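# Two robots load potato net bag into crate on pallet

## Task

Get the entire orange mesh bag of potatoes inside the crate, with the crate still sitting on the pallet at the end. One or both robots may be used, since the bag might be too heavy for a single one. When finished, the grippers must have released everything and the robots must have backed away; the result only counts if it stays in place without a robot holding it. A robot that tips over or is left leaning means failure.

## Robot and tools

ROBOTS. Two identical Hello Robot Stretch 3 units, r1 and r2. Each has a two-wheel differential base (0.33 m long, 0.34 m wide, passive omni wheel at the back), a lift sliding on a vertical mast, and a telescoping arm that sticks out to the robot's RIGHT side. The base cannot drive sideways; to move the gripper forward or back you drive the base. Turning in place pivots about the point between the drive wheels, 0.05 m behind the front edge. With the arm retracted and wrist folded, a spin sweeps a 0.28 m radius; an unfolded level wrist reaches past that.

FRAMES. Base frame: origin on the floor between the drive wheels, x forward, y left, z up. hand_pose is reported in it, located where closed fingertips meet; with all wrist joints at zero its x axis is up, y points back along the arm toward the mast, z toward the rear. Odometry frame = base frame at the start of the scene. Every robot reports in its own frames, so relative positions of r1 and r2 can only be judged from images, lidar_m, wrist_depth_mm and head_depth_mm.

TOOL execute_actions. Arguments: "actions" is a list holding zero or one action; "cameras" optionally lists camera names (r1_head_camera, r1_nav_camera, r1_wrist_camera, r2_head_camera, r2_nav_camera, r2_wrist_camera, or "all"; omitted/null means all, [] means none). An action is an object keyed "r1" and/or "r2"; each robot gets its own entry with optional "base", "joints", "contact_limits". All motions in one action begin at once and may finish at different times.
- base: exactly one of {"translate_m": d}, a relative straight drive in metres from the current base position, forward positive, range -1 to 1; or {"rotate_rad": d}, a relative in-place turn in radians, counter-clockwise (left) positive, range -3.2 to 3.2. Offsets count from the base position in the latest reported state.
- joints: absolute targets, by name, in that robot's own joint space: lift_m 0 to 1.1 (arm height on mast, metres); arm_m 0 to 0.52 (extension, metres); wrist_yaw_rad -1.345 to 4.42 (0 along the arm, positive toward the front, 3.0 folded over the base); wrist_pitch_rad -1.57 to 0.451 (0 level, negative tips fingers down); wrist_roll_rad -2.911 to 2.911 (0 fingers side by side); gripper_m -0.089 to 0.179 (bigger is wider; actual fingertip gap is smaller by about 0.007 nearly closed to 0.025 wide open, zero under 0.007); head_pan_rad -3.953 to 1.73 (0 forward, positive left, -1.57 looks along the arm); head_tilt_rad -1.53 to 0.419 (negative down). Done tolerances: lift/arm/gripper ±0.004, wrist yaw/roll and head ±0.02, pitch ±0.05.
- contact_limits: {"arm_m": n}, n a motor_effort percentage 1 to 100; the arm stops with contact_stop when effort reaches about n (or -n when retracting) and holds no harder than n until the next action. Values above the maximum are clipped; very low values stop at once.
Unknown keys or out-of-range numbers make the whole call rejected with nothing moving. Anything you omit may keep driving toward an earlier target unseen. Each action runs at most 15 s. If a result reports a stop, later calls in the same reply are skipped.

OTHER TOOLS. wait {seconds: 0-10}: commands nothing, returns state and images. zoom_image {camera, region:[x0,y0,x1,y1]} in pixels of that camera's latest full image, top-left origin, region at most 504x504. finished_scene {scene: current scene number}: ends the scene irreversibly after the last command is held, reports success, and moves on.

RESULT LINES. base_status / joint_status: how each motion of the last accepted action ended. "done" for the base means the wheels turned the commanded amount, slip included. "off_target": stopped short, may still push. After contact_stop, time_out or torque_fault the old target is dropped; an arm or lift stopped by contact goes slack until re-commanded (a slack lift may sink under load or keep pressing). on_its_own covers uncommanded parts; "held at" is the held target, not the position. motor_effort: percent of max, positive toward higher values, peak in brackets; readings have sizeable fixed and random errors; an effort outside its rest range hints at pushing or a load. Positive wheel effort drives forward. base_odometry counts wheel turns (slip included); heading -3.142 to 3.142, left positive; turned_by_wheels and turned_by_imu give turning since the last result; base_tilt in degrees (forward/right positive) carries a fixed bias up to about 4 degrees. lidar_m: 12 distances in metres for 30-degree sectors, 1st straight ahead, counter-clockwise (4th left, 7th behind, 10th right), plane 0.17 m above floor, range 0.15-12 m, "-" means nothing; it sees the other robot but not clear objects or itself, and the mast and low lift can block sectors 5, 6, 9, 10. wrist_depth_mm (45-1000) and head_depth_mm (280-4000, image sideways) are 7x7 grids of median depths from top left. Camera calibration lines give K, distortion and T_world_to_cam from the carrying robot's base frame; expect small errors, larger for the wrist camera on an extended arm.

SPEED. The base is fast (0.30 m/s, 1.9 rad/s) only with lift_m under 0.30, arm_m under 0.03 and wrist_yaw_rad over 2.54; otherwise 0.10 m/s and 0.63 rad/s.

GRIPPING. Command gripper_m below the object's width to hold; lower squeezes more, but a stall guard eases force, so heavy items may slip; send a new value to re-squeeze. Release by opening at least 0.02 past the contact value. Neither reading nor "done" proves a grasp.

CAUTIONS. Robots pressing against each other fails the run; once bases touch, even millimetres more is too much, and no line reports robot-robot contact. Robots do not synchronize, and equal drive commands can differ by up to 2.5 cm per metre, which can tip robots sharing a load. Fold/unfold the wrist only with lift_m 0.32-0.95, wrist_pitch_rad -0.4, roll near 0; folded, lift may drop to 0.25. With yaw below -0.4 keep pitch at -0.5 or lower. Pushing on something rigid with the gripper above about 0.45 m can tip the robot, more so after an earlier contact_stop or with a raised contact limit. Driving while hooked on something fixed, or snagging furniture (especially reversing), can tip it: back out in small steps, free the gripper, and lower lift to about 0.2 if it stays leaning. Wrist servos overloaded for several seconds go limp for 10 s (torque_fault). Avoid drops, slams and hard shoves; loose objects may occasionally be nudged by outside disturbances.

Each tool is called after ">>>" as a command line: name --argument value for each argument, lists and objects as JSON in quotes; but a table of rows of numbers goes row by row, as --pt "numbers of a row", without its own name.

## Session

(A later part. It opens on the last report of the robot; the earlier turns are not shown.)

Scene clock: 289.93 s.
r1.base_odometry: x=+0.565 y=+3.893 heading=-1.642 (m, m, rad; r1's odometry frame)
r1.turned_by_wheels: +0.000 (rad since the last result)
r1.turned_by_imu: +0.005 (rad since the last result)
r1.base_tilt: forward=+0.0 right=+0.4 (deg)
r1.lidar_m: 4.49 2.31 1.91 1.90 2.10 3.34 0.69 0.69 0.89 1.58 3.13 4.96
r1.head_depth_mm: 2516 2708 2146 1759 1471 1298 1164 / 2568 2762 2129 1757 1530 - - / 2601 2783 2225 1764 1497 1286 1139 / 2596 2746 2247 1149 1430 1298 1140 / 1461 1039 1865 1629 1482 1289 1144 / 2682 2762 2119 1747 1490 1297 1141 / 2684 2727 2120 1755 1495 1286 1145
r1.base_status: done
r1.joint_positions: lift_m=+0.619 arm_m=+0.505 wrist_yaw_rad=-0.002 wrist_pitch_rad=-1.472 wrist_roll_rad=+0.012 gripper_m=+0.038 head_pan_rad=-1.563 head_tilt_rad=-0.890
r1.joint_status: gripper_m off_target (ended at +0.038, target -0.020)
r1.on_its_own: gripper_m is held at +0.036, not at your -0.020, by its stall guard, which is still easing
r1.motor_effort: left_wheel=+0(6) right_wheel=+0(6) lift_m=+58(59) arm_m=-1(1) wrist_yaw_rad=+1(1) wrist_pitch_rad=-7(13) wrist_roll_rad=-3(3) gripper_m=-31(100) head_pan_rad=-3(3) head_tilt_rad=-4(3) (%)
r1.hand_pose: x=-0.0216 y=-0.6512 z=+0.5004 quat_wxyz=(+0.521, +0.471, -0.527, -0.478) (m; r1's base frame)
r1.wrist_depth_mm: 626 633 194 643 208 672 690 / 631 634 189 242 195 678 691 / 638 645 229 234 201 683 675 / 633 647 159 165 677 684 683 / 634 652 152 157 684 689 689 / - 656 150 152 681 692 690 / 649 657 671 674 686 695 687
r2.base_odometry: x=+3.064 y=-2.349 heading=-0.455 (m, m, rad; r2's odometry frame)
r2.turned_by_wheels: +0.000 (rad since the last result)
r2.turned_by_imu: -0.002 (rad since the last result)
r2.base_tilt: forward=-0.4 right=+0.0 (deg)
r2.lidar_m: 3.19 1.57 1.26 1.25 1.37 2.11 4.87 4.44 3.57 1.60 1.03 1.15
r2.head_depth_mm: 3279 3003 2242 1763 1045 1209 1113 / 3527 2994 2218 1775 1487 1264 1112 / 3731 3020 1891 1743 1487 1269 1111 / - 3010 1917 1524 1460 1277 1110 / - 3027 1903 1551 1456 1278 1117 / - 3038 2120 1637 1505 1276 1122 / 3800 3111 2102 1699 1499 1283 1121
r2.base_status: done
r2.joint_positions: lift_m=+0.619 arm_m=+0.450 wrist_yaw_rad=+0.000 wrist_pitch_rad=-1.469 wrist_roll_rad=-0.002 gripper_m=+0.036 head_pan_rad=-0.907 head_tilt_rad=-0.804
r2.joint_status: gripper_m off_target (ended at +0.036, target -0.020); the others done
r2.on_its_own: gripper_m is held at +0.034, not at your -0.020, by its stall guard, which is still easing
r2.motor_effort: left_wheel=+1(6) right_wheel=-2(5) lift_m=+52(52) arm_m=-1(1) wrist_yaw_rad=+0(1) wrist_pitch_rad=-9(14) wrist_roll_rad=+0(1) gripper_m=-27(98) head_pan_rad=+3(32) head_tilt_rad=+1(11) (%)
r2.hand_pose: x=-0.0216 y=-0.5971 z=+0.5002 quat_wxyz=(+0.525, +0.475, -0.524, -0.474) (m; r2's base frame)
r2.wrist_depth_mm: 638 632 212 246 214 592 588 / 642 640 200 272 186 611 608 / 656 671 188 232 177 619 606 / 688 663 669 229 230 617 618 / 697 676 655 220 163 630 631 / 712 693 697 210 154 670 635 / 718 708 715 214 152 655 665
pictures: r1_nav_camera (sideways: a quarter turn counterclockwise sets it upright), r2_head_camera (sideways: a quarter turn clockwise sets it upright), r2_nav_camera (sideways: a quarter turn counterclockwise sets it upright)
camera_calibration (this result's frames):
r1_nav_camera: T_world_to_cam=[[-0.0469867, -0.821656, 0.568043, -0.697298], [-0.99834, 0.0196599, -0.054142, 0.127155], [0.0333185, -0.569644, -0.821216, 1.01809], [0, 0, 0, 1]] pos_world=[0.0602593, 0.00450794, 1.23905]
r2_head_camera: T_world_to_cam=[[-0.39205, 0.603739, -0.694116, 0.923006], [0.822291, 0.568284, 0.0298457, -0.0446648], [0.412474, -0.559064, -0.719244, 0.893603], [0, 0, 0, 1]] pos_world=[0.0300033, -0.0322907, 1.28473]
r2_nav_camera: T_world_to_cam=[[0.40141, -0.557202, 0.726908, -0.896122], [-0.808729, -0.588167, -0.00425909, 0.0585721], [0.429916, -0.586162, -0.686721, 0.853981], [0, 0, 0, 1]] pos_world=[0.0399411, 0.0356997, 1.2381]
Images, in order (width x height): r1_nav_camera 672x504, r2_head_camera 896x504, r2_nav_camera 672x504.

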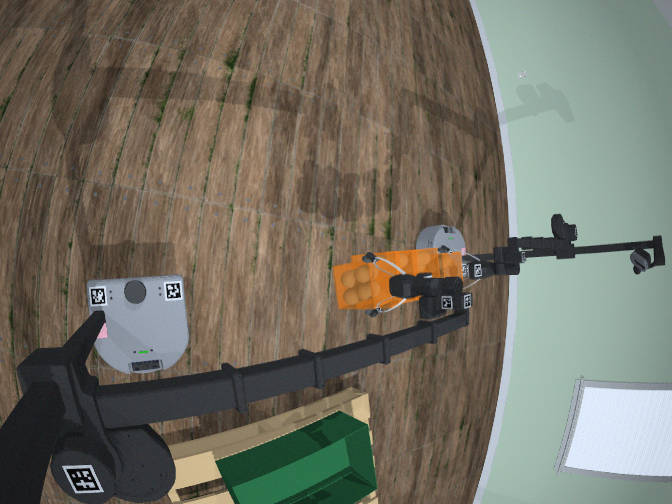

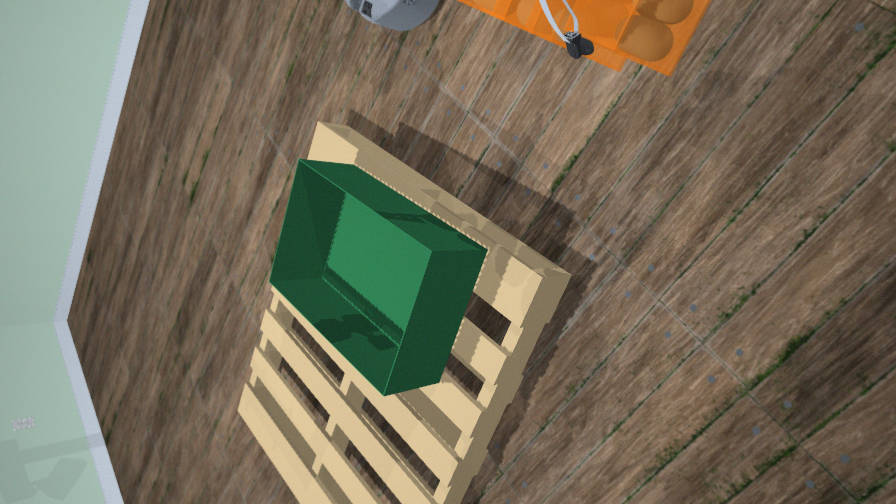

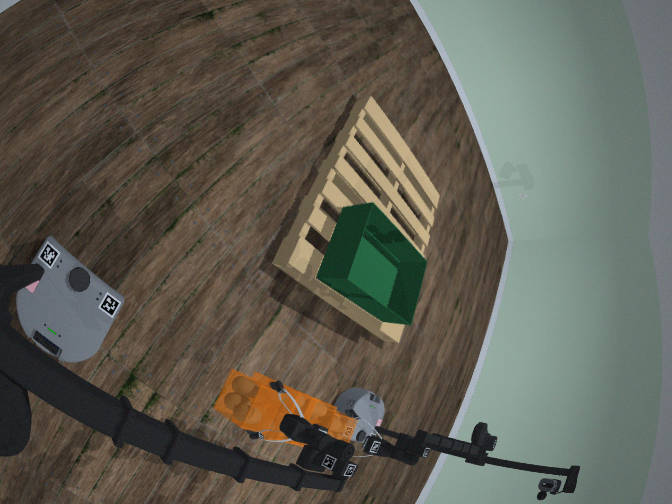

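>>> execute_actions --actions '[{"r1":{"base":{"translate_m":0.3},"joints":{"gripper_m":-0.03,"lift_m":0.3}},"r2":{"base":{"translate_m":-0.3},"joints":{"gripper_m":-0.03,"lift_m":0.3,"head_pan_rad":-1.57}}}]' --cameras '[]'

>>> execute_actions --actions '[{"r1":{"joints":{"lift_m":0.215,"gripper_m":-0.02}},"r2":{"joints":{"lift_m":0.225,"gripper_m":0.17}}}]' --cameras '[]'

>>> execute_actions --actions '[{"r1":{"joints":{"arm_m":0.22}},"r2":{"joints":{"lift_m":0.55,"arm_m":0.0}}}]' --cameras '[]'

>>> execute_actions --actions '[{"r1":{"joints":{"gripper_m":0.175}},"r2":{"base":{"rotate_rad":-1.57}}}]' --cameras '[]'

>>> execute_actions --actions '[{"r1":{"joints":{"lift_m":0.55,"arm_m":0}},"r2":{"base":{"translate_m":0.28}}}]' --cameras '["r1_head_camera","r2_head_camera"]'

Scene clock: 317.57 s.
r1.base_odometry: x=+0.543 y=+3.593 heading=-1.642 (m, m, rad; r1's odometry frame)
r1.turned_by_wheels: +0.000 (rad since the last result)
r1.turned_by_imu: +0.001 (rad since the last result)
r1.base_tilt: forward=+0.1 right=+0.4 (deg)
r1.lidar_m: 4.36 2.25 1.86 1.84 2.04 3.24 0.99 1.00 2.91 0.62 3.21 4.79
r1.head_depth_mm: 2610 2752 2158 1764 1491 1297 1147 / 2592 2724 2139 1766 1496 1293 1139 / 2627 2732 2152 1752 1494 1295 1143 / 2643 2705 2006 1750 1255 1285 1144 / 2672 1748 1841 1708 1434 1286 1144 / 2727 2661 2130 1748 1489 1295 1146 / 2729 2736 2128 1745 1487 1294 1140
r1.base_status: done
r1.joint_positions: lift_m=+0.300 arm_m=+0.505 wrist_yaw_rad=-0.002 wrist_pitch_rad=-1.451 wrist_roll_rad=+0.010 gripper_m=-0.019 head_pan_rad=-1.563 head_tilt_rad=-0.890
r1.joint_status: gripper_m off_target (ended at -0.019, target -0.030); the others done
r1.on_its_own: gripper_m is held at -0.024, not at your -0.030, by its stall guard, which is still easing
r1.motor_effort: left_wheel=+0(4) right_wheel=-1(6) lift_m=+36(52) arm_m=-1(1) wrist_yaw_rad=+2(1) wrist_pitch_rad=-13(14) wrist_roll_rad=-2(3) gripper_m=-83(100) head_pan_rad=-3(3) head_tilt_rad=-3(3) (%)
r1.hand_pose: x=-0.0216 y=-0.6568 z=+0.1813 quat_wxyz=(+0.526, +0.466, -0.532, -0.472) (m; r1's base frame)
r1.wrist_depth_mm: 322 328 199 336 235 346 354 / 324 327 190 247 202 353 353 / 323 328 231 239 204 348 356 / 324 329 161 168 345 351 357 / 323 329 154 160 346 350 357 / - 331 150 155 345 355 357 / 328 332 336 341 345 354 360
r2.base_odometry: x=+2.795 y=-2.218 heading=-0.455 (m, m, rad; r2's odometry frame)
r2.turned_by_wheels: +0.000 (rad since the last result)
r2.turned_by_imu: +0.005 (rad since the last result)
r2.base_tilt: forward=-0.4 right=-0.1 (deg)
r2.lidar_m: 3.31 1.63 1.31 1.30 1.42 2.20 4.58 4.37 3.52 0.52 1.28 1.23
r2.head_depth_mm: 2988 2959 2229 1776 1474 1258 1110 / 2965 2971 2247 1779 1482 1274 1121 / 3010 3004 2229 1794 1507 1299 1107 / 3018 2994 2219 1694 1347 1219 1111 / 3017 1762 1843 1746 1496 1276 1116 / 3030 3035 2263 1809 1495 1276 1116 / 3136 3088 2260 1813 1505 1286 1115
r2.base_status: done
r2.joint_positions: lift_m=+0.300 arm_m=+0.450 wrist_yaw_rad=+0.000 wrist_pitch_rad=-1.451 wrist_roll_rad=-0.003 gripper_m=-0.012 head_pan_rad=-1.563 head_tilt_rad=-0.803
r2.joint_status: gripper_m off_target (ended at -0.012, target -0.030); the others done
r2.on_its_own: gripper_m is held at -0.014, not at your -0.030, by its stall guard, which is still easing
r2.motor_effort: left_wheel=+2(3) right_wheel=-2(5) lift_m=+28(45) arm_m=-1(2) wrist_yaw_rad=+0(0) wrist_pitch_rad=-15(14) wrist_roll_rad=+0(0) gripper_m=-33(98) head_pan_rad=-2(30) head_tilt_rad=+2(1) (%)
r2.hand_pose: x=-0.0216 y=-0.6017 z=+0.1814 quat_wxyz=(+0.530, +0.470, -0.528, -0.469) (m; r2's base frame)
r2.wrist_depth_mm: 342 336 215 251 215 316 313 / 342 345 223 269 188 319 316 / 356 350 189 234 178 326 320 / 363 354 345 229 226 330 324 / 368 360 353 218 161 338 330 / 372 367 355 208 152 344 336 / 381 374 365 214 150 346 343
pictures: none
No camera images: the call's "cameras" was empty. Leave "cameras" out to get every camera's image.

Scene clock: 319.93 s.
r1.base_odometry: x=+0.543 y=+3.593 heading=-1.643 (m, m, rad; r1's odometry frame)
r1.turned_by_wheels: +0.000 (rad since the last result)
r1.turned_by_imu: +0.000 (rad since the last result)
r1.base_tilt: forward=+0.2 right=+0.3 (deg)
r1.lidar_m: 4.33 2.26 1.85 1.84 2.04 3.23 0.99 1.00 2.91 1.59 3.17 4.76
r1.head_depth_mm: 2575 2756 2153 1785 1497 1298 1144 / 2593 2801 2145 1760 1489 1299 1137 / 2624 2771 2137 1760 1487 1301 1138 / 2618 2739 2006 1725 1332 1289 1147 / 2625 1809 1870 1657 1454 1298 1145 / 2704 2715 2143 1757 1489 1287 1147 / 2753 2730 2129 1746 1477 1287 1144
r1.base_status: not commanded
r1.joint_positions: lift_m=+0.220 arm_m=+0.505 wrist_yaw_rad=-0.001 wrist_pitch_rad=-1.531 wrist_roll_rad=+0.008 gripper_m=+0.002 head_pan_rad=-1.563 head_tilt_rad=-0.890
r1.joint_status: lift_m contact_stop (moved -0.080 of -0.085); gripper_m off_target (ended at +0.002, target -0.020)
r1.on_its_own: gripper_m is held at -0.002, not at your -0.020, by its stall guard, which is still easing; lift_m is slack since a contact_stop, until your next command for it (your +0.215 is given up)
r1.motor_effort: left_wheel=-4(4) right_wheel=+4(4) lift_m=+33(36) arm_m=-1(1) wrist_yaw_rad=+2(1) wrist_pitch_rad=+9(14) wrist_roll_rad=-1(2) gripper_m=-72(81) head_pan_rad=-3(3) head_tilt_rad=-3(3) (%)
r1.hand_pose: x=-0.0216 y=-0.6361 z=+0.1018 quat_wxyz=(+0.507, +0.488, -0.512, -0.493) (m; r1's base frame)
r1.wrist_depth_mm: 238 240 149 191 150 253 257 / 242 245 192 202 157 257 259 / 245 248 148 206 256 260 265 / 249 250 142 145 260 265 267 / 254 254 144 145 266 270 272 / - 259 150 149 269 273 277 / 259 263 266 268 273 277 279
r2.base_odometry: x=+2.795 y=-2.218 heading=-0.455 (m, m, rad; r2's odometry frame)
r2.turned_by_wheels: +0.000 (rad since the last result)
r2.turned_by_imu: +0.000 (rad since the last result)
r2.base_tilt: forward=-0.3 right=-0.1 (deg)
r2.lidar_m: 3.29 1.62 1.31 1.30 1.42 2.19 4.58 4.35 3.54 1.61 1.27 1.23
r2.head_depth_mm: 2955 3006 2220 1787 1483 1266 1110 / 2982 2992 2263 1788 1491 1270 1112 / 2987 3049 2250 1803 1533 1279 1114 / 3030 3063 2257 1699 1447 1228 1115 / 3013 1828 1835 1758 1506 1276 1118 / 3089 3028 2286 1797 1494 1283 1120 / 3125 3061 2278 1818 1502 1285 1124
r2.base_status: not commanded
r2.joint_positions: lift_m=+0.225 arm_m=+0.450 wrist_yaw_rad=+0.000 wrist_pitch_rad=-1.515 wrist_roll_rad=-0.003 gripper_m=+0.170 head_pan_rad=-1.563 head_tilt_rad=-0.803
r2.joint_status: all done
r2.motor_effort: left_wheel=-1(2) right_wheel=+1(1) lift_m=+21(28) arm_m=-1(1) wrist_yaw_rad=+1(0) wrist_pitch_rad=+4(14) wrist_roll_rad=+0(0) gripper_m=+1(80) head_pan_rad=-3(2) head_tilt_rad=+1(1) (%)
r2.hand_pose: x=-0.0216 y=-0.5852 z=+0.1068 quat_wxyz=(+0.514, +0.487, -0.512, -0.486) (m; r2's base frame)
r2.wrist_depth_mm: 258 254 208 246 160 241 239 / 265 261 160 200 158 249 245 / 275 273 163 206 161 254 253 / 281 279 272 266 263 262 257 / 289 284 280 222 168 270 263 / 300 295 288 227 165 275 - / 305 302 298 289 170 282 278
pictures: none
No camera images: the call's "cameras" was empty. Leave "cameras" out to get every camera's image.

not run: a stop came earlier in this reply.

not run: a stop came earlier in this reply.

not run: a stop came earlier in this reply.

>>> execute_actions --actions '[{"r1":{"joints":{"arm_m":0.22,"lift_m":0.225,"gripper_m":-0.03}},"r2":{"joints":{"lift_m":0.55,"arm_m":0.0}}}]' --cameras '[]'

>>> execute_actions --actions '[{"r1":{"joints":{"gripper_m":0.175}},"r2":{"base":{"rotate_rad":-1.57}}}]' --cameras '[]'

>>> execute_actions --actions '[{"r1":{"joints":{"lift_m":0.55,"arm_m":0}},"r2":{"base":{"translate_m":0.28}}}]' --cameras '[]'

>>> execute_actions --actions '[{"r1":{"base":{"rotate_rad":1.57}},"r2":{"base":{"rotate_rad":1.57}}}]' --cameras '["r1_nav_camera","r2_head_camera"]'

Scene clock: 329.50 s.
r1.base_odometry: x=+0.543 y=+3.593 heading=-1.642 (m, m, rad; r1's odometry frame)
r1.turned_by_wheels: +0.000 (rad since the last result)
r1.turned_by_imu: +0.001 (rad since the last result)
r1.base_tilt: forward=+0.2 right=+0.3 (deg)
r1.lidar_m: 4.33 2.25 1.86 1.84 2.04 3.22 0.99 1.00 2.92 1.60 3.19 4.77
r1.head_depth_mm: 2566 2785 2144 1764 1507 1294 1143 / 2617 2753 2140 1758 1494 1299 1140 / 2648 2754 2148 1758 1482 1314 1138 / 2685 2733 1994 1750 1432 1272 1119 / 1497 2454 1896 1759 1459 1250 1145 / 2691 2712 2125 1755 1489 1297 1142 / 2752 2741 2146 1753 1495 1292 1142
r1.base_status: not commanded
r1.joint_positions: lift_m=+0.224 arm_m=+0.221 wrist_yaw_rad=-0.001 wrist_pitch_rad=-1.428 wrist_roll_rad=+0.008 gripper_m=-0.007 head_pan_rad=-1.563 head_tilt_rad=-0.890
r1.joint_status: gripper_m off_target (ended at -0.007, target -0.030); the others done
r1.on_its_own: gripper_m is held at -0.011, not at your -0.030, by its stall guard, which is still easing
r1.motor_effort: left_wheel=-1(3) right_wheel=+0(4) lift_m=+48(49) arm_m=-10(14) wrist_yaw_rad=+1(1) wrist_pitch_rad=-20(26) wrist_roll_rad=-1(1) gripper_m=-76(100) head_pan_rad=-2(3) head_tilt_rad=-3(3) (%)
r1.hand_pose: x=-0.0216 y=-0.3783 z=+0.1061 quat_wxyz=(+0.532, +0.461, -0.536, -0.466) (m; r1's base frame)
r1.wrist_depth_mm: 255 257 161 210 164 276 283 / 256 258 177 211 167 278 280 / 255 258 162 224 269 276 281 / 255 256 149 153 270 277 281 / 253 257 147 151 270 276 281 / - 257 150 150 270 276 280 / 253 257 260 263 269 275 279
r2.base_odometry: x=+2.795 y=-2.218 heading=-0.455 (m, m, rad; r2's odometry frame)
r2.turned_by_wheels: +0.000 (rad since the last result)
r2.turned_by_imu: +0.002 (rad since the last result)
r2.base_tilt: forward=-0.4 right=-0.1 (deg)
r2.lidar_m: 3.30 1.62 1.31 1.30 1.42 2.19 4.58 4.42 3.53 1.61 1.27 1.23
r2.head_depth_mm: 2986 2961 2234 1789 1478 1264 1129 / 3019 3039 2260 1783 1478 1273 - / 3005 3044 2256 1794 1489 1277 - / 3064 3080 2247 1693 1416 1274 1116 / 3002 1817 1843 1809 1499 1280 1120 / 3097 3107 2258 1818 1489 1282 1116 / 3152 3062 2276 1810 1519 1282 1118
r2.base_status: not commanded
r2.joint_positions: lift_m=+0.549 arm_m=+0.003 wrist_yaw_rad=+0.000 wrist_pitch_rad=-1.500 wrist_roll_rad=-0.003 gripper_m=+0.170 head_pan_rad=-1.563 head_tilt_rad=-0.803
r2.joint_status: all done
joint sent to its limit — the command would take r2.arm_m past its lower limit, so that joint was sent only as far as its limit.
r2.motor_effort: left_wheel=+0(1) right_wheel=+0(1) lift_m=+40(42) arm_m=-3(4) wrist_yaw_rad=+0(1) wrist_pitch_rad=+1(4) wrist_roll_rad=+0(0) gripper_m=+1(2) head_pan_rad=-3(3) head_tilt_rad=+1(1) (%)
r2.hand_pose: x=-0.0216 y=-0.1418 z=+0.4308 quat_wxyz=(+0.518, +0.483, -0.516, -0.482) (m; r2's base frame)
r2.wrist_depth_mm: 570 566 561 549 540 527 527 / 587 581 560 552 558 543 533 / 599 580 579 571 569 558 548 / 616 603 601 - - 570 558 / 623 625 607 609 - - 568 / 660 630 630 610 - 597 - / 657 666 624 630 - 606 592
pictures: none
No camera images: the call's "cameras" was empty. Leave "cameras" out to get every camera's image.

Scene clock: 332.93 s.
r1.base_odometry: x=+0.543 y=+3.593 heading=-1.642 (m, m, rad; r1's odometry frame)
r1.turned_by_wheels: +0.000 (rad since the last result)
r1.turned_by_imu: +0.000 (rad since the last result)
r1.base_tilt: forward=+0.1 right=+0.2 (deg)
r1.lidar_m: 4.34 2.25 1.85 1.84 2.04 3.23 0.99 1.00 2.92 1.59 3.17 4.77
r1.head_depth_mm: 2586 2746 2171 1768 1491 1295 1146 / 2607 2756 2137 1757 1489 1294 1143 / 2609 2740 2154 1747 1500 1322 1140 / 1599 2625 1951 1766 1436 1281 1124 / 2581 2655 2020 1749 1457 1258 1139 / 2702 2723 2126 1744 1484 1291 1140 / 2748 2746 2152 1750 1486 1291 1143
r1.base_status: not commanded
r1.joint_positions: lift_m=+0.225 arm_m=+0.220 wrist_yaw_rad=-0.001 wrist_pitch_rad=-1.495 wrist_roll_rad=+0.008 gripper_m=+0.175 head_pan_rad=-1.563 head_tilt_rad=-0.890
r1.joint_status: all done
r1.motor_effort: left_wheel=+0(0) right_wheel=+1(1) lift_m=+44(48) arm_m=-5(10) wrist_yaw_rad=+1(1) wrist_pitch_rad=-1(20) wrist_roll_rad=-1(1) gripper_m=+0(95) head_pan_rad=-3(3) head_tilt_rad=-3(3) (%)
r1.hand_pose: x=-0.0216 y=-0.3606 z=+0.1060 quat_wxyz=(+0.516, +0.478, -0.521, -0.484) (m; r1's base frame)
r1.wrist_depth_mm: 247 249 163 200 159 264 268 / 249 251 210 215 181 266 270 / 251 254 147 154 263 268 272 / 252 255 148 151 267 272 275 / - 259 151 152 268 274 278 / - 260 264 268 272 275 279 / 260 263 267 271 274 - 282
r2.base_odometry: x=+2.795 y=-2.218 heading=-2.025 (m, m, rad; r2's odometry frame)
r2.turned_by_wheels: -1.570 (rad since the last result)
r2.turned_by_imu: -1.594 (rad since the last result)
r2.base_tilt: forward=-0.3 right=+0.0 (deg)
r2.lidar_m: 1.61 1.28 1.23 3.33 1.63 1.31 1.30 1.42 2.18 4.56 4.40 3.51
r2.head_depth_mm: 3896 3014 2242 1778 1477 1268 1129 / 3939 3027 2227 1784 1484 1268 - / 3917 3004 2264 1787 1487 1265 - / 3924 3041 2262 1798 1480 1271 1118 / - 3072 2248 1803 1497 1282 1117 / 3981 3064 2269 1806 1494 1282 1119 / - 3109 2303 1816 1498 1289 1116
r2.base_status: done
r2.joint_positions: lift_m=+0.549 arm_m=+0.003 wrist_yaw_rad=+0.000 wrist_pitch_rad=-1.500 wrist_roll_rad=-0.003 gripper_m=+0.170 head_pan_rad=-1.563 head_tilt_rad=-0.803
r2.joint_status: not commanded
r2.motor_effort: left_wheel=+1(7) right_wheel=-1(3) lift_m=+40(40) arm_m=-3(3) wrist_yaw_rad=+1(0) wrist_pitch_rad=+0(0) wrist_roll_rad=+0(0) gripper_m=+0(1) head_pan_rad=-3(2) head_tilt_rad=+1(1) (%)
r2.hand_pose: x=-0.0216 y=-0.1419 z=+0.4308 quat_wxyz=(+0.518, +0.483, -0.516, -0.482) (m; r2's base frame)
r2.wrist_depth_mm: 575 566 555 553 542 544 526 / 586 582 567 558 554 552 533 / 604 584 571 582 568 552 549 / 602 610 597 - - 568 566 / 630 631 618 601 - - 578 / 646 641 627 616 - 608 - / 659 663 634 636 - 620 601
pictures: none
No camera images: the call's "cameras" was empty. Leave "cameras" out to get every camera's image.

Scene clock: 336.77 s.
r1.base_odometry: x=+0.543 y=+3.593 heading=-1.642 (m, m, rad; r1's odometry frame)
r1.turned_by_wheels: +0.000 (rad since the last result)
r1.turned_by_imu: +0.000 (rad since the last result)
r1.base_tilt: forward=+0.0 right=+0.1 (deg)
r1.lidar_m: 4.35 2.25 1.85 1.85 2.04 3.24 0.99 1.00 2.92 1.31 3.20 4.76
r1.head_depth_mm: 2596 2735 2156 1754 1506 1294 1140 / 2626 2740 2147 1761 1499 1298 - / 2582 2725 2123 1744 1483 1292 1202 / 1439 2636 1805 1738 1435 1229 1104 / 2547 2572 1960 1718 1458 1254 1145 / 2716 2616 2139 1753 1489 1290 1135 / 2699 2716 2136 1745 1491 1290 1140
r1.base_status: not commanded
r1.joint_positions: lift_m=+0.550 arm_m=+0.001 wrist_yaw_rad=-0.001 wrist_pitch_rad=-1.497 wrist_roll_rad=+0.008 gripper_m=+0.175 head_pan_rad=-1.563 head_tilt_rad=-0.890
r1.joint_status: all done
r1.motor_effort: left_wheel=-1(0) right_wheel=+1(1) lift_m=+44(45) arm_m=-5(4) wrist_yaw_rad=+1(1) wrist_pitch_rad=-1(1) wrist_roll_rad=-1(1) gripper_m=+0(0) head_pan_rad=-3(3) head_tilt_rad=-3(4) (%)
r1.hand_pose: x=-0.0216 y=-0.1405 z=+0.4310 quat_wxyz=(+0.516, +0.479, -0.520, -0.484) (m; r1's base frame)
r1.wrist_depth_mm: 562 566 577 482 586 594 603 / 566 570 582 584 591 604 621 / 565 573 581 594 597 610 617 / 571 583 589 596 606 620 618 / - 576 589 - - 614 627 / - 589 596 - - 636 636 / 592 597 603 - - - 640
r2.base_odometry: x=+2.672 y=-2.469 heading=-2.025 (m, m, rad; r2's odometry frame)
r2.turned_by_wheels: +0.000 (rad since the last result)
r2.turned_by_imu: +0.003 (rad since the last result)
r2.base_tilt: forward=-0.4 right=+0.0 (deg)
r2.lidar_m: 1.32 1.34 1.06 4.07 1.98 1.59 1.58 1.72 2.64 4.63 4.03 3.25
r2.head_depth_mm: 3879 2969 2251 1782 1480 1269 1129 / 3852 3056 2235 1783 1467 1277 - / 3958 3041 2254 1790 1501 1273 - / 3934 3065 2267 1795 1490 1281 1112 / - 3045 2276 1803 1497 1274 1115 / - 3090 2280 1804 1497 1282 1120 / - 3070 2289 1817 1509 1293 1117
r2.base_status: done
r2.joint_positions: lift_m=+0.549 arm_m=+0.003 wrist_yaw_rad=+0.000 wrist_pitch_rad=-1.500 wrist_roll_rad=-0.003 gripper_m=+0.170 head_pan_rad=-1.563 head_tilt_rad=-0.803
r2.joint_status: not commanded
r2.motor_effort: left_wheel=+0(8) right_wheel=-1(2) lift_m=+39(40) arm_m=-3(3) wrist_yaw_rad=+1(0) wrist_pitch_rad=+0(0) wrist_roll_rad=+0(0) gripper_m=+1(0) head_pan_rad=-2(2) head_tilt_rad=+1(1) (%)
r2.hand_pose: x=-0.0216 y=-0.1419 z=+0.4308 quat_wxyz=(+0.518, +0.483, -0.516, -0.482) (m; r2's base frame)
r2.wrist_depth_mm: 566 571 542 554 545 541 544 / 591 575 574 561 556 541 534 / 611 587 582 571 559 566 551 / 614 599 599 - - 562 556 / 587 619 601 607 - - 573 / 641 644 619 612 - 605 - / 663 648 645 636 - 612 591
pictures: none
No camera images: the call's "cameras" was empty. Leave "cameras" out to get every camera's image.

Scene clock: 340.23 s.
r1.base_odometry: x=+0.543 y=+3.593 heading=-0.073 (m, m, rad; r1's odometry frame)
r1.turned_by_wheels: +1.570 (rad since the last result)
r1.turned_by_imu: +1.580 (rad since the last result)
r1.base_tilt: forward=+0.2 right=+0.3 (deg)
r1.lidar_m: 1.84 2.05 3.26 0.99 1.00 2.91 1.31 3.19 4.77 4.30 2.24 1.85
r1.head_depth_mm: 3802 2741 2157 1748 1496 1298 1144 / 3768 2761 2140 1761 1497 1294 - / 3861 2734 2160 1759 1499 1284 1206 / 3862 2793 2131 1756 1492 1292 1168 / 3806 2756 2137 1753 1486 1294 1140 / 3706 2759 2145 1754 1477 1292 1142 / 3837 2748 2123 1761 1477 1284 1144
r1.base_status: done
r1.joint_positions: lift_m=+0.550 arm_m=+0.001 wrist_yaw_rad=-0.001 wrist_pitch_rad=-1.497 wrist_roll_rad=+0.008 gripper_m=+0.175 head_pan_rad=-1.563 head_tilt_rad=-0.890
r1.joint_status: not commanded
r1.motor_effort: left_wheel=-1(5) right_wheel=+2(7) lift_m=+44(44) arm_m=-5(6) wrist_yaw_rad=+0(1) wrist_pitch_rad=-1(1) wrist_roll_rad=-1(1) gripper_m=+0(0) head_pan_rad=-3(3) head_tilt_rad=-2(4) (%)
r1.hand_pose: x=-0.0216 y=-0.1405 z=+0.4310 quat_wxyz=(+0.516, +0.479, -0.520, -0.484) (m; r1's base frame)
r1.wrist_depth_mm: 556 565 575 579 580 592 601 / 561 564 577 593 594 597 609 / 570 576 585 597 596 609 617 / 572 585 585 587 604 613 619 / - 586 592 - - 620 624 / - 590 598 - - 612 629 / 579 593 602 - - - 576
r2.base_odometry: x=+2.672 y=-2.469 heading=-0.455 (m, m, rad; r2's odometry frame)
r2.turned_by_wheels: +1.570 (rad since the last result)
r2.turned_by_imu: +1.595 (rad since the last result)
r2.base_tilt: forward=-0.2 right=-0.1 (deg)
r2.lidar_m: 3.97 1.97 1.59 1.58 1.72 2.66 4.62 4.02 3.23 1.28 1.33 1.06
r2.head_depth_mm: 2743 2949 2242 1783 1483 1269 1130 / 2741 2993 2217 1802 1488 1279 - / 2784 2898 2228 1756 1497 1268 - / 2785 2628 2257 1619 1416 1221 1119 / 2785 1149 2186 1673 1502 1275 1117 / 2779 3104 2270 1815 1500 1277 1114 / 2858 3108 2299 1818 1506 1289 1120
r2.base_status: done
r2.joint_positions: lift_m=+0.549 arm_m=+0.003 wrist_yaw_rad=+0.000 wrist_pitch_rad=-1.500 wrist_roll_rad=-0.003 gripper_m=+0.170 head_pan_rad=-1.563 head_tilt_rad=-0.803
r2.joint_status: not commanded
r2.motor_effort: left_wheel=-3(11) right_wheel=+1(5) lift_m=+40(39) arm_m=-3(3) wrist_yaw_rad=+0(1) wrist_pitch_rad=+0(0) wrist_roll_rad=+0(0) gripper_m=+0(1) head_pan_rad=-3(2) head_tilt_rad=+1(1) (%)
r2.hand_pose: x=-0.0216 y=-0.1419 z=+0.4308 quat_wxyz=(+0.518, +0.483, -0.516, -0.482) (m; r2's base frame)
r2.wrist_depth_mm: 574 578 553 554 539 533 520 / 579 582 570 565 544 555 539 / 591 585 578 573 555 560 545 / 610 605 606 - - 574 553 / 624 620 616 608 - - 582 / 644 633 619 614 - 596 - / 658 655 649 650 - 609 604
pictures: r1_nav_camera (sideways: a quarter turn counterclockwise sets it upright), r2_head_camera (sideways: a quarter turn clockwise sets it upright)
camera_calibration (this result's frames):
r1_nav_camera: T_world_to_cam=[[-0.046987, -0.821661, 0.568036, -0.697289], [-0.99834, 0.0196608, -0.0541418, 0.127155], [0.0333182, -0.569637, -0.821221, 1.01809], [0, 0, 0, 1]] pos_world=[0.0602593, 0.00450844, 1.23905]
r2_head_camera: T_world_to_cam=[[0.0575249, 0.717499, -0.694181, 0.920348], [0.998245, -0.0511525, 0.0298511, -0.045745], [-0.014091, -0.694679, -0.719182, 0.896124], [0, 0, 0, 1]] pos_world=[0.00534908, -0.0401699, 1.28473]
Images, in order (width x height): r1_nav_camera 672x504, r2_head_camera 896x504.

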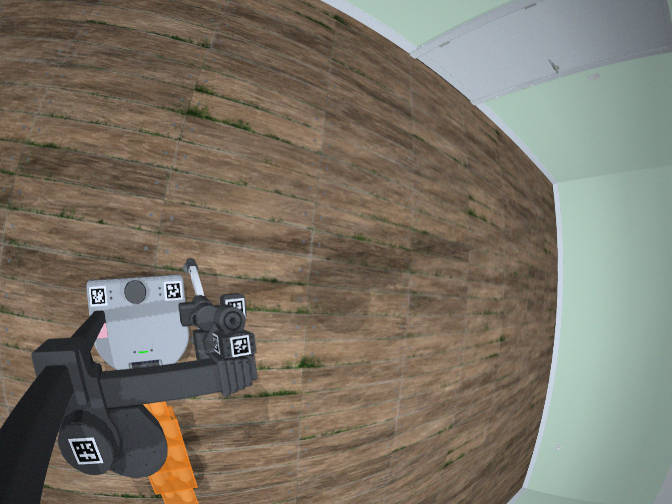

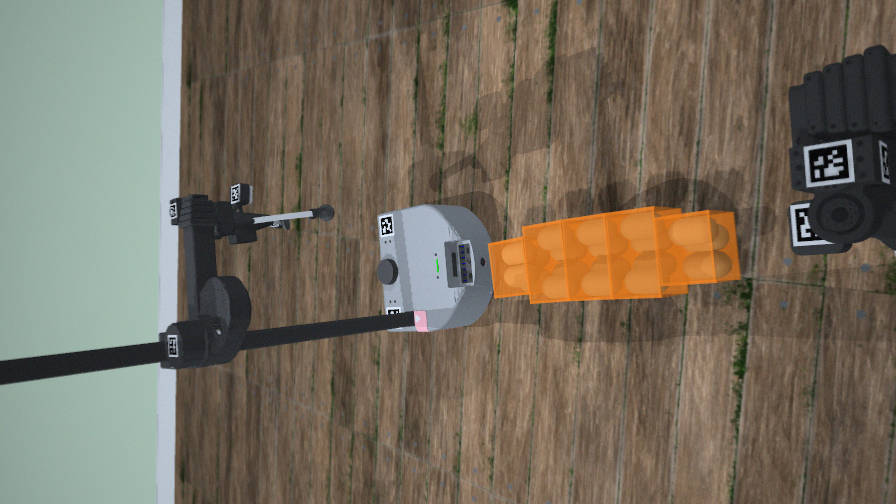

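>>> execute_actions --actions '[{"r1":{"base":{"translate_m":0.27}},"r2":{"joints":{"arm_m":0.37,"lift_m":0.32}}}]' --cameras '[]'

>>> execute_actions --actions '[{"r1":{"base":{"rotate_rad":-1.575}}}]' --cameras '[]'

>>> execute_actions --actions '[{"r1":{"joints":{"arm_m":0.48,"lift_m":0.32}}}]' --cameras '["r1_wrist_camera","r2_wrist_camera"]'

Scene clock: 351.83 s.
r1.base_odometry: x=+0.812 y=+3.574 heading=-0.073 (m, m, rad; r1's odometry frame)
r1.turned_by_wheels: +0.000 (rad since the last result)
r1.turned_by_imu: +0.003 (rad since the last result)
r1.base_tilt: forward=+0.2 right=+0.4 (deg)
r1.lidar_m: 1.58 1.76 2.81 3.88 1.18 1.32 1.59 3.52 4.81 3.68 1.92 1.58
r1.head_depth_mm: 3852 2761 2140 1747 1487 1299 1147 / 3817 2728 2167 1747 1494 1288 - / 3792 2793 2132 1745 1489 1296 1200 / 3806 2722 2111 1765 1492 1288 1160 / 3814 2738 2140 1758 1484 1283 1148 / 3858 2737 2137 1754 1487 1293 1149 / 3400 2724 2131 1761 1492 1293 1146
r1.base_status: done
r1.joint_positions: lift_m=+0.550 arm_m=+0.001 wrist_yaw_rad=-0.001 wrist_pitch_rad=-1.497 wrist_roll_rad=+0.008 gripper_m=+0.175 head_pan_rad=-1.563 head_tilt_rad=-0.890
r1.joint_status: not commanded
r1.motor_effort: left_wheel=-2(3) right_wheel=+2(5) lift_m=+44(44) arm_m=-5(5) wrist_yaw_rad=+0(1) wrist_pitch_rad=+0(1) wrist_roll_rad=-1(1) gripper_m=+0(0) head_pan_rad=-3(3) head_tilt_rad=-3(3) (%)
r1.hand_pose: x=-0.0216 y=-0.1405 z=+0.4310 quat_wxyz=(+0.516, +0.479, -0.520, -0.484) (m; r1's base frame)
r1.wrist_depth_mm: 559 563 571 581 590 592 602 / 564 568 580 583 590 605 608 / 567 580 580 594 595 604 617 / 577 583 582 597 605 613 624 / - 581 589 - - 619 631 / - 590 597 - - 624 626 / 586 597 596 - - - 636
r2.base_odometry: x=+2.672 y=-2.469 heading=-0.455 (m, m, rad; r2's odometry frame)
r2.turned_by_wheels: +0.000 (rad since the last result)
r2.turned_by_imu: +0.001 (rad since the last result)
r2.base_tilt: forward=-0.4 right=-0.1 (deg)
r2.lidar_m: 4.00 1.97 1.59 1.58 1.72 2.67 4.63 4.03 3.24 1.55 1.33 1.05
r2.head_depth_mm: 2758 2922 2228 1769 1488 1265 1108 / 2723 2955 2254 1770 1489 1270 1109 / 2738 2982 2231 1786 1562 1273 1112 / 2776 2673 2266 1782 1435 1224 1114 / 2777 2645 2197 1795 1492 1279 1111 / 2822 3080 2267 1806 1497 1282 1121 / 2859 3070 2268 1812 1510 1291 1120
r2.base_status: not commanded
r2.joint_positions: lift_m=+0.321 arm_m=+0.370 wrist_yaw_rad=+0.000 wrist_pitch_rad=-1.500 wrist_roll_rad=-0.003 gripper_m=+0.170 head_pan_rad=-1.563 head_tilt_rad=-0.803
r2.joint_status: all done
r2.motor_effort: left_wheel=-3(3) right_wheel=+2(1) lift_m=+15(35) arm_m=+4(6) wrist_yaw_rad=+0(1) wrist_pitch_rad=+0(0) wrist_roll_rad=+0(0) gripper_m=-1(0) head_pan_rad=-3(2) head_tilt_rad=+1(1) (%)
r2.hand_pose: x=-0.0216 y=-0.5088 z=+0.2020 quat_wxyz=(+0.518, +0.483, -0.516, -0.482) (m; r2's base frame)
r2.wrist_depth_mm: 354 353 254 289 242 331 326 / 364 358 262 292 259 341 331 / 370 365 360 319 350 348 338 / 381 381 370 308 355 355 348 / 389 385 377 377 370 361 354 / 405 396 383 381 376 367 - / 412 403 405 393 384 383 376
pictures: none
No camera images: the call's "cameras" was empty. Leave "cameras" out to get every camera's image.

Scene clock: 355.30 s.
r1.base_odometry: x=+0.812 y=+3.574 heading=-1.648 (m, m, rad; r1's odometry frame)
r1.turned_by_wheels: -1.575 (rad since the last result)
r1.turned_by_imu: -1.585 (rad since the last result)
r1.base_tilt: forward=+0.4 right=+0.3 (deg)
r1.lidar_m: 3.74 1.94 1.59 1.58 1.74 2.76 3.86 1.07 1.30 1.59 3.46 4.82
r1.head_depth_mm: 2854 2732 2145 1756 1494 1293 1146 / 2808 2735 2154 1778 1493 1290 - / 2929 2763 2142 1769 1495 1294 1201 / 2906 2746 2077 1764 1423 1284 1160 / 2912 1695 1830 1747 1456 1286 1143 / 2957 2640 2122 1766 1489 1286 1138 / 2977 2714 2127 1747 1491 1281 1138
r1.base_status: done
r1.joint_positions: lift_m=+0.550 arm_m=+0.001 wrist_yaw_rad=-0.001 wrist_pitch_rad=-1.497 wrist_roll_rad=+0.008 gripper_m=+0.175 head_pan_rad=-1.563 head_tilt_rad=-0.890
r1.joint_status: not commanded
r1.motor_effort: left_wheel=+2(6) right_wheel=-1(4) lift_m=+44(45) arm_m=-5(5) wrist_yaw_rad=+2(0) wrist_pitch_rad=-1(1) wrist_roll_rad=-1(1) gripper_m=+0(0) head_pan_rad=-3(3) head_tilt_rad=-3(4) (%)
r1.hand_pose: x=-0.0216 y=-0.1405 z=+0.4310 quat_wxyz=(+0.516, +0.479, -0.520, -0.484) (m; r1's base frame)
r1.wrist_depth_mm: 559 566 577 580 586 598 605 / 565 570 578 585 596 603 609 / 565 574 581 591 599 609 612 / 572 580 583 593 610 607 625 / - 587 592 - - 619 630 / - 588 598 - - 627 633 / 584 593 600 - - - 648
r2.base_odometry: x=+2.672 y=-2.469 heading=-0.455 (m, m, rad; r2's odometry frame)
r2.turned_by_wheels: +0.000 (rad since the last result)
r2.turned_by_imu: +0.001 (rad since the last result)
r2.base_tilt: forward=-0.3 right=-0.1 (deg)
r2.lidar_m: 3.96 1.96 1.59 1.58 1.73 2.66 4.62 4.02 3.25 1.60 1.33 1.06
r2.head_depth_mm: 2705 2940 2242 1795 1487 1270 1105 / 2768 2984 2248 1786 1481 1269 1114 / 2772 2997 2241 1797 1550 1273 1114 / 2759 3042 2252 1799 1441 1225 1109 / 2661 1825 1928 1808 1495 1275 1117 / 2767 3091 2281 1807 1495 1282 1120 / 2852 3091 2280 1808 1502 1285 1118
r2.base_status: not commanded
r2.joint_positions: lift_m=+0.321 arm_m=+0.370 wrist_yaw_rad=+0.000 wrist_pitch_rad=-1.500 wrist_roll_rad=-0.003 gripper_m=+0.170 head_pan_rad=-1.563 head_tilt_rad=-0.803
r2.joint_status: not commanded
r2.motor_effort: left_wheel=-3(3) right_wheel=+2(1) lift_m=+15(15) arm_m=+4(4) wrist_yaw_rad=+1(1) wrist_pitch_rad=+0(0) wrist_roll_rad=+0(0) gripper_m=+0(0) head_pan_rad=-3(3) head_tilt_rad=+1(1) (%)
r2.hand_pose: x=-0.0216 y=-0.5088 z=+0.2020 quat_wxyz=(+0.518, +0.483, -0.516, -0.482) (m; r2's base frame)
r2.wrist_depth_mm: 353 350 255 290 244 327 326 / 362 352 262 291 260 341 333 / 366 366 362 316 352 348 338 / 381 379 367 309 355 355 344 / 391 386 378 370 368 361 352 / 397 397 388 380 374 374 - / 414 408 398 391 387 380 377
pictures: none
No camera images: the call's "cameras" was empty. Leave "cameras" out to get every camera's image.

Scene clock: 360.00 s.
r1.base_odometry: x=+0.812 y=+3.574 heading=-1.648 (m, m, rad; r1's odometry frame)
r1.turned_by_wheels: +0.000 (rad since the last result)
r1.turned_by_imu: +0.000 (rad since the last result)
r1.base_tilt: forward=+0.2 right=+0.2 (deg)
r1.lidar_m: 3.75 1.94 1.59 1.58 1.75 2.76 3.87 1.07 1.30 1.58 3.48 4.83
r1.head_depth_mm: 2888 2727 2139 1754 1496 1293 1139 / 2860 2775 2153 1756 1495 1292 1141 / 2912 2741 2154 1767 1480 1292 1146 / 2884 2756 2078 1805 1387 1293 1143 / 2879 1681 1830 1756 1474 1282 1142 / 2956 2671 2143 1759 1478 1291 1141 / 3012 2739 2136 1762 1490 1286 1134
r1.base_status: not commanded
r1.joint_positions: lift_m=+0.320 arm_m=+0.480 wrist_yaw_rad=-0.001 wrist_pitch_rad=-1.497 wrist_roll_rad=+0.008 gripper_m=+0.175 head_pan_rad=-1.563 head_tilt_rad=-0.890
r1.joint_status: all done
r1.motor_effort: left_wheel=+2(1) right_wheel=-1(2) lift_m=+22(36) arm_m=+5(12) wrist_yaw_rad=+0(0) wrist_pitch_rad=-1(1) wrist_roll_rad=-1(1) gripper_m=+0(0) head_pan_rad=-3(3) head_tilt_rad=-3(3) (%)
r1.hand_pose: x=-0.0216 y=-0.6194 z=+0.2018 quat_wxyz=(+0.516, +0.479, -0.520, -0.484) (m; r1's base frame)
r1.wrist_depth_mm: 339 339 248 292 253 360 366 / 339 344 347 302 361 366 368 / 342 347 246 250 361 369 372 / 348 350 249 251 363 369 375 / - 355 359 365 369 372 378 / - 356 361 365 373 377 381 / 357 356 364 371 377 - 386
r2.base_odometry: x=+2.672 y=-2.469 heading=-0.455 (m, m, rad; r2's odometry frame)
r2.turned_by_wheels: +0.000 (rad since the last result)
r2.turned_by_imu: +0.001 (rad since the last result)
r2.base_tilt: forward=-0.3 right=-0.1 (deg)
r2.lidar_m: 3.99 1.97 1.59 1.58 1.72 2.67 4.61 4.00 3.25 1.59 1.33 1.05
r2.head_depth_mm: 2704 2925 2223 1783 1480 1270 1104 / 2739 2946 2228 1787 1486 1273 1105 / 2770 3020 2233 1793 1562 1270 1114 / 2785 3039 2251 1704 1445 1228 1108 / 2774 1780 1915 1747 1492 1277 1112 / 2850 3075 2266 1798 1504 1280 1122 / 2896 3056 2275 1822 1498 1283 1117
r2.base_status: not commanded
r2.joint_positions: lift_m=+0.321 arm_m=+0.370 wrist_yaw_rad=+0.000 wrist_pitch_rad=-1.500 wrist_roll_rad=-0.003 gripper_m=+0.170 head_pan_rad=-1.563 head_tilt_rad=-0.803
r2.joint_status: not commanded
r2.motor_effort: left_wheel=-3(3) right_wheel=+1(1) lift_m=+16(15) arm_m=+4(4) wrist_yaw_rad=+0(0) wrist_pitch_rad=+0(0) wrist_roll_rad=+0(0) gripper_m=+0(1) head_pan_rad=-1(1) head_tilt_rad=+1(2) (%)
r2.hand_pose: x=-0.0216 y=-0.5088 z=+0.2020 quat_wxyz=(+0.518, +0.483, -0.516, -0.482) (m; r2's base frame)
r2.wrist_depth_mm: 355 350 254 288 244 331 323 / 366 359 263 293 264 337 332 / 372 365 359 316 349 344 336 / 383 376 370 305 357 350 343 / 386 385 377 375 367 361 354 / 398 397 392 380 374 371 - / 410 402 399 391 388 380 377
pictures: r1_wrist_camera, r2_wrist_camera
camera_calibration (this result's frames):
r1_wrist_camera: T_world_to_cam=[[-0.989671, -0.128805, 0.0629293, -0.129865], [-0.123386, 0.988839, 0.0835087, 0.634721], [-0.0729833, 0.0748815, -0.994518, 0.406845], [0, 0, 0, 1]] pos_world=[-0.0205144, -0.674829, 0.359782]
r2_wrist_camera: T_world_to_cam=[[-0.995831, 0.0892439, -0.0188708, 0.0393323], [0.0864009, 0.989179, 0.118572, 0.511253], [0.0292484, 0.116447, -0.992766, 0.427061], [0, 0, 0, 1]] pos_world=[-0.0174953, -0.558961, 0.364093]
Images, in order (width x height): r1_wrist_camera 644x364, r2_wrist_camera 644x364.

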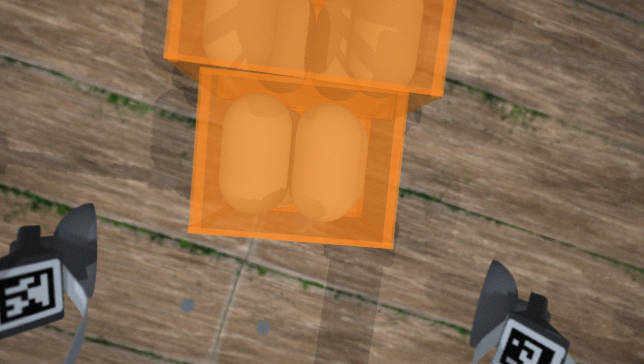

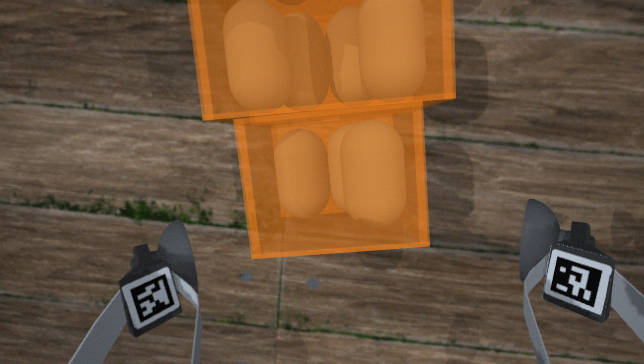

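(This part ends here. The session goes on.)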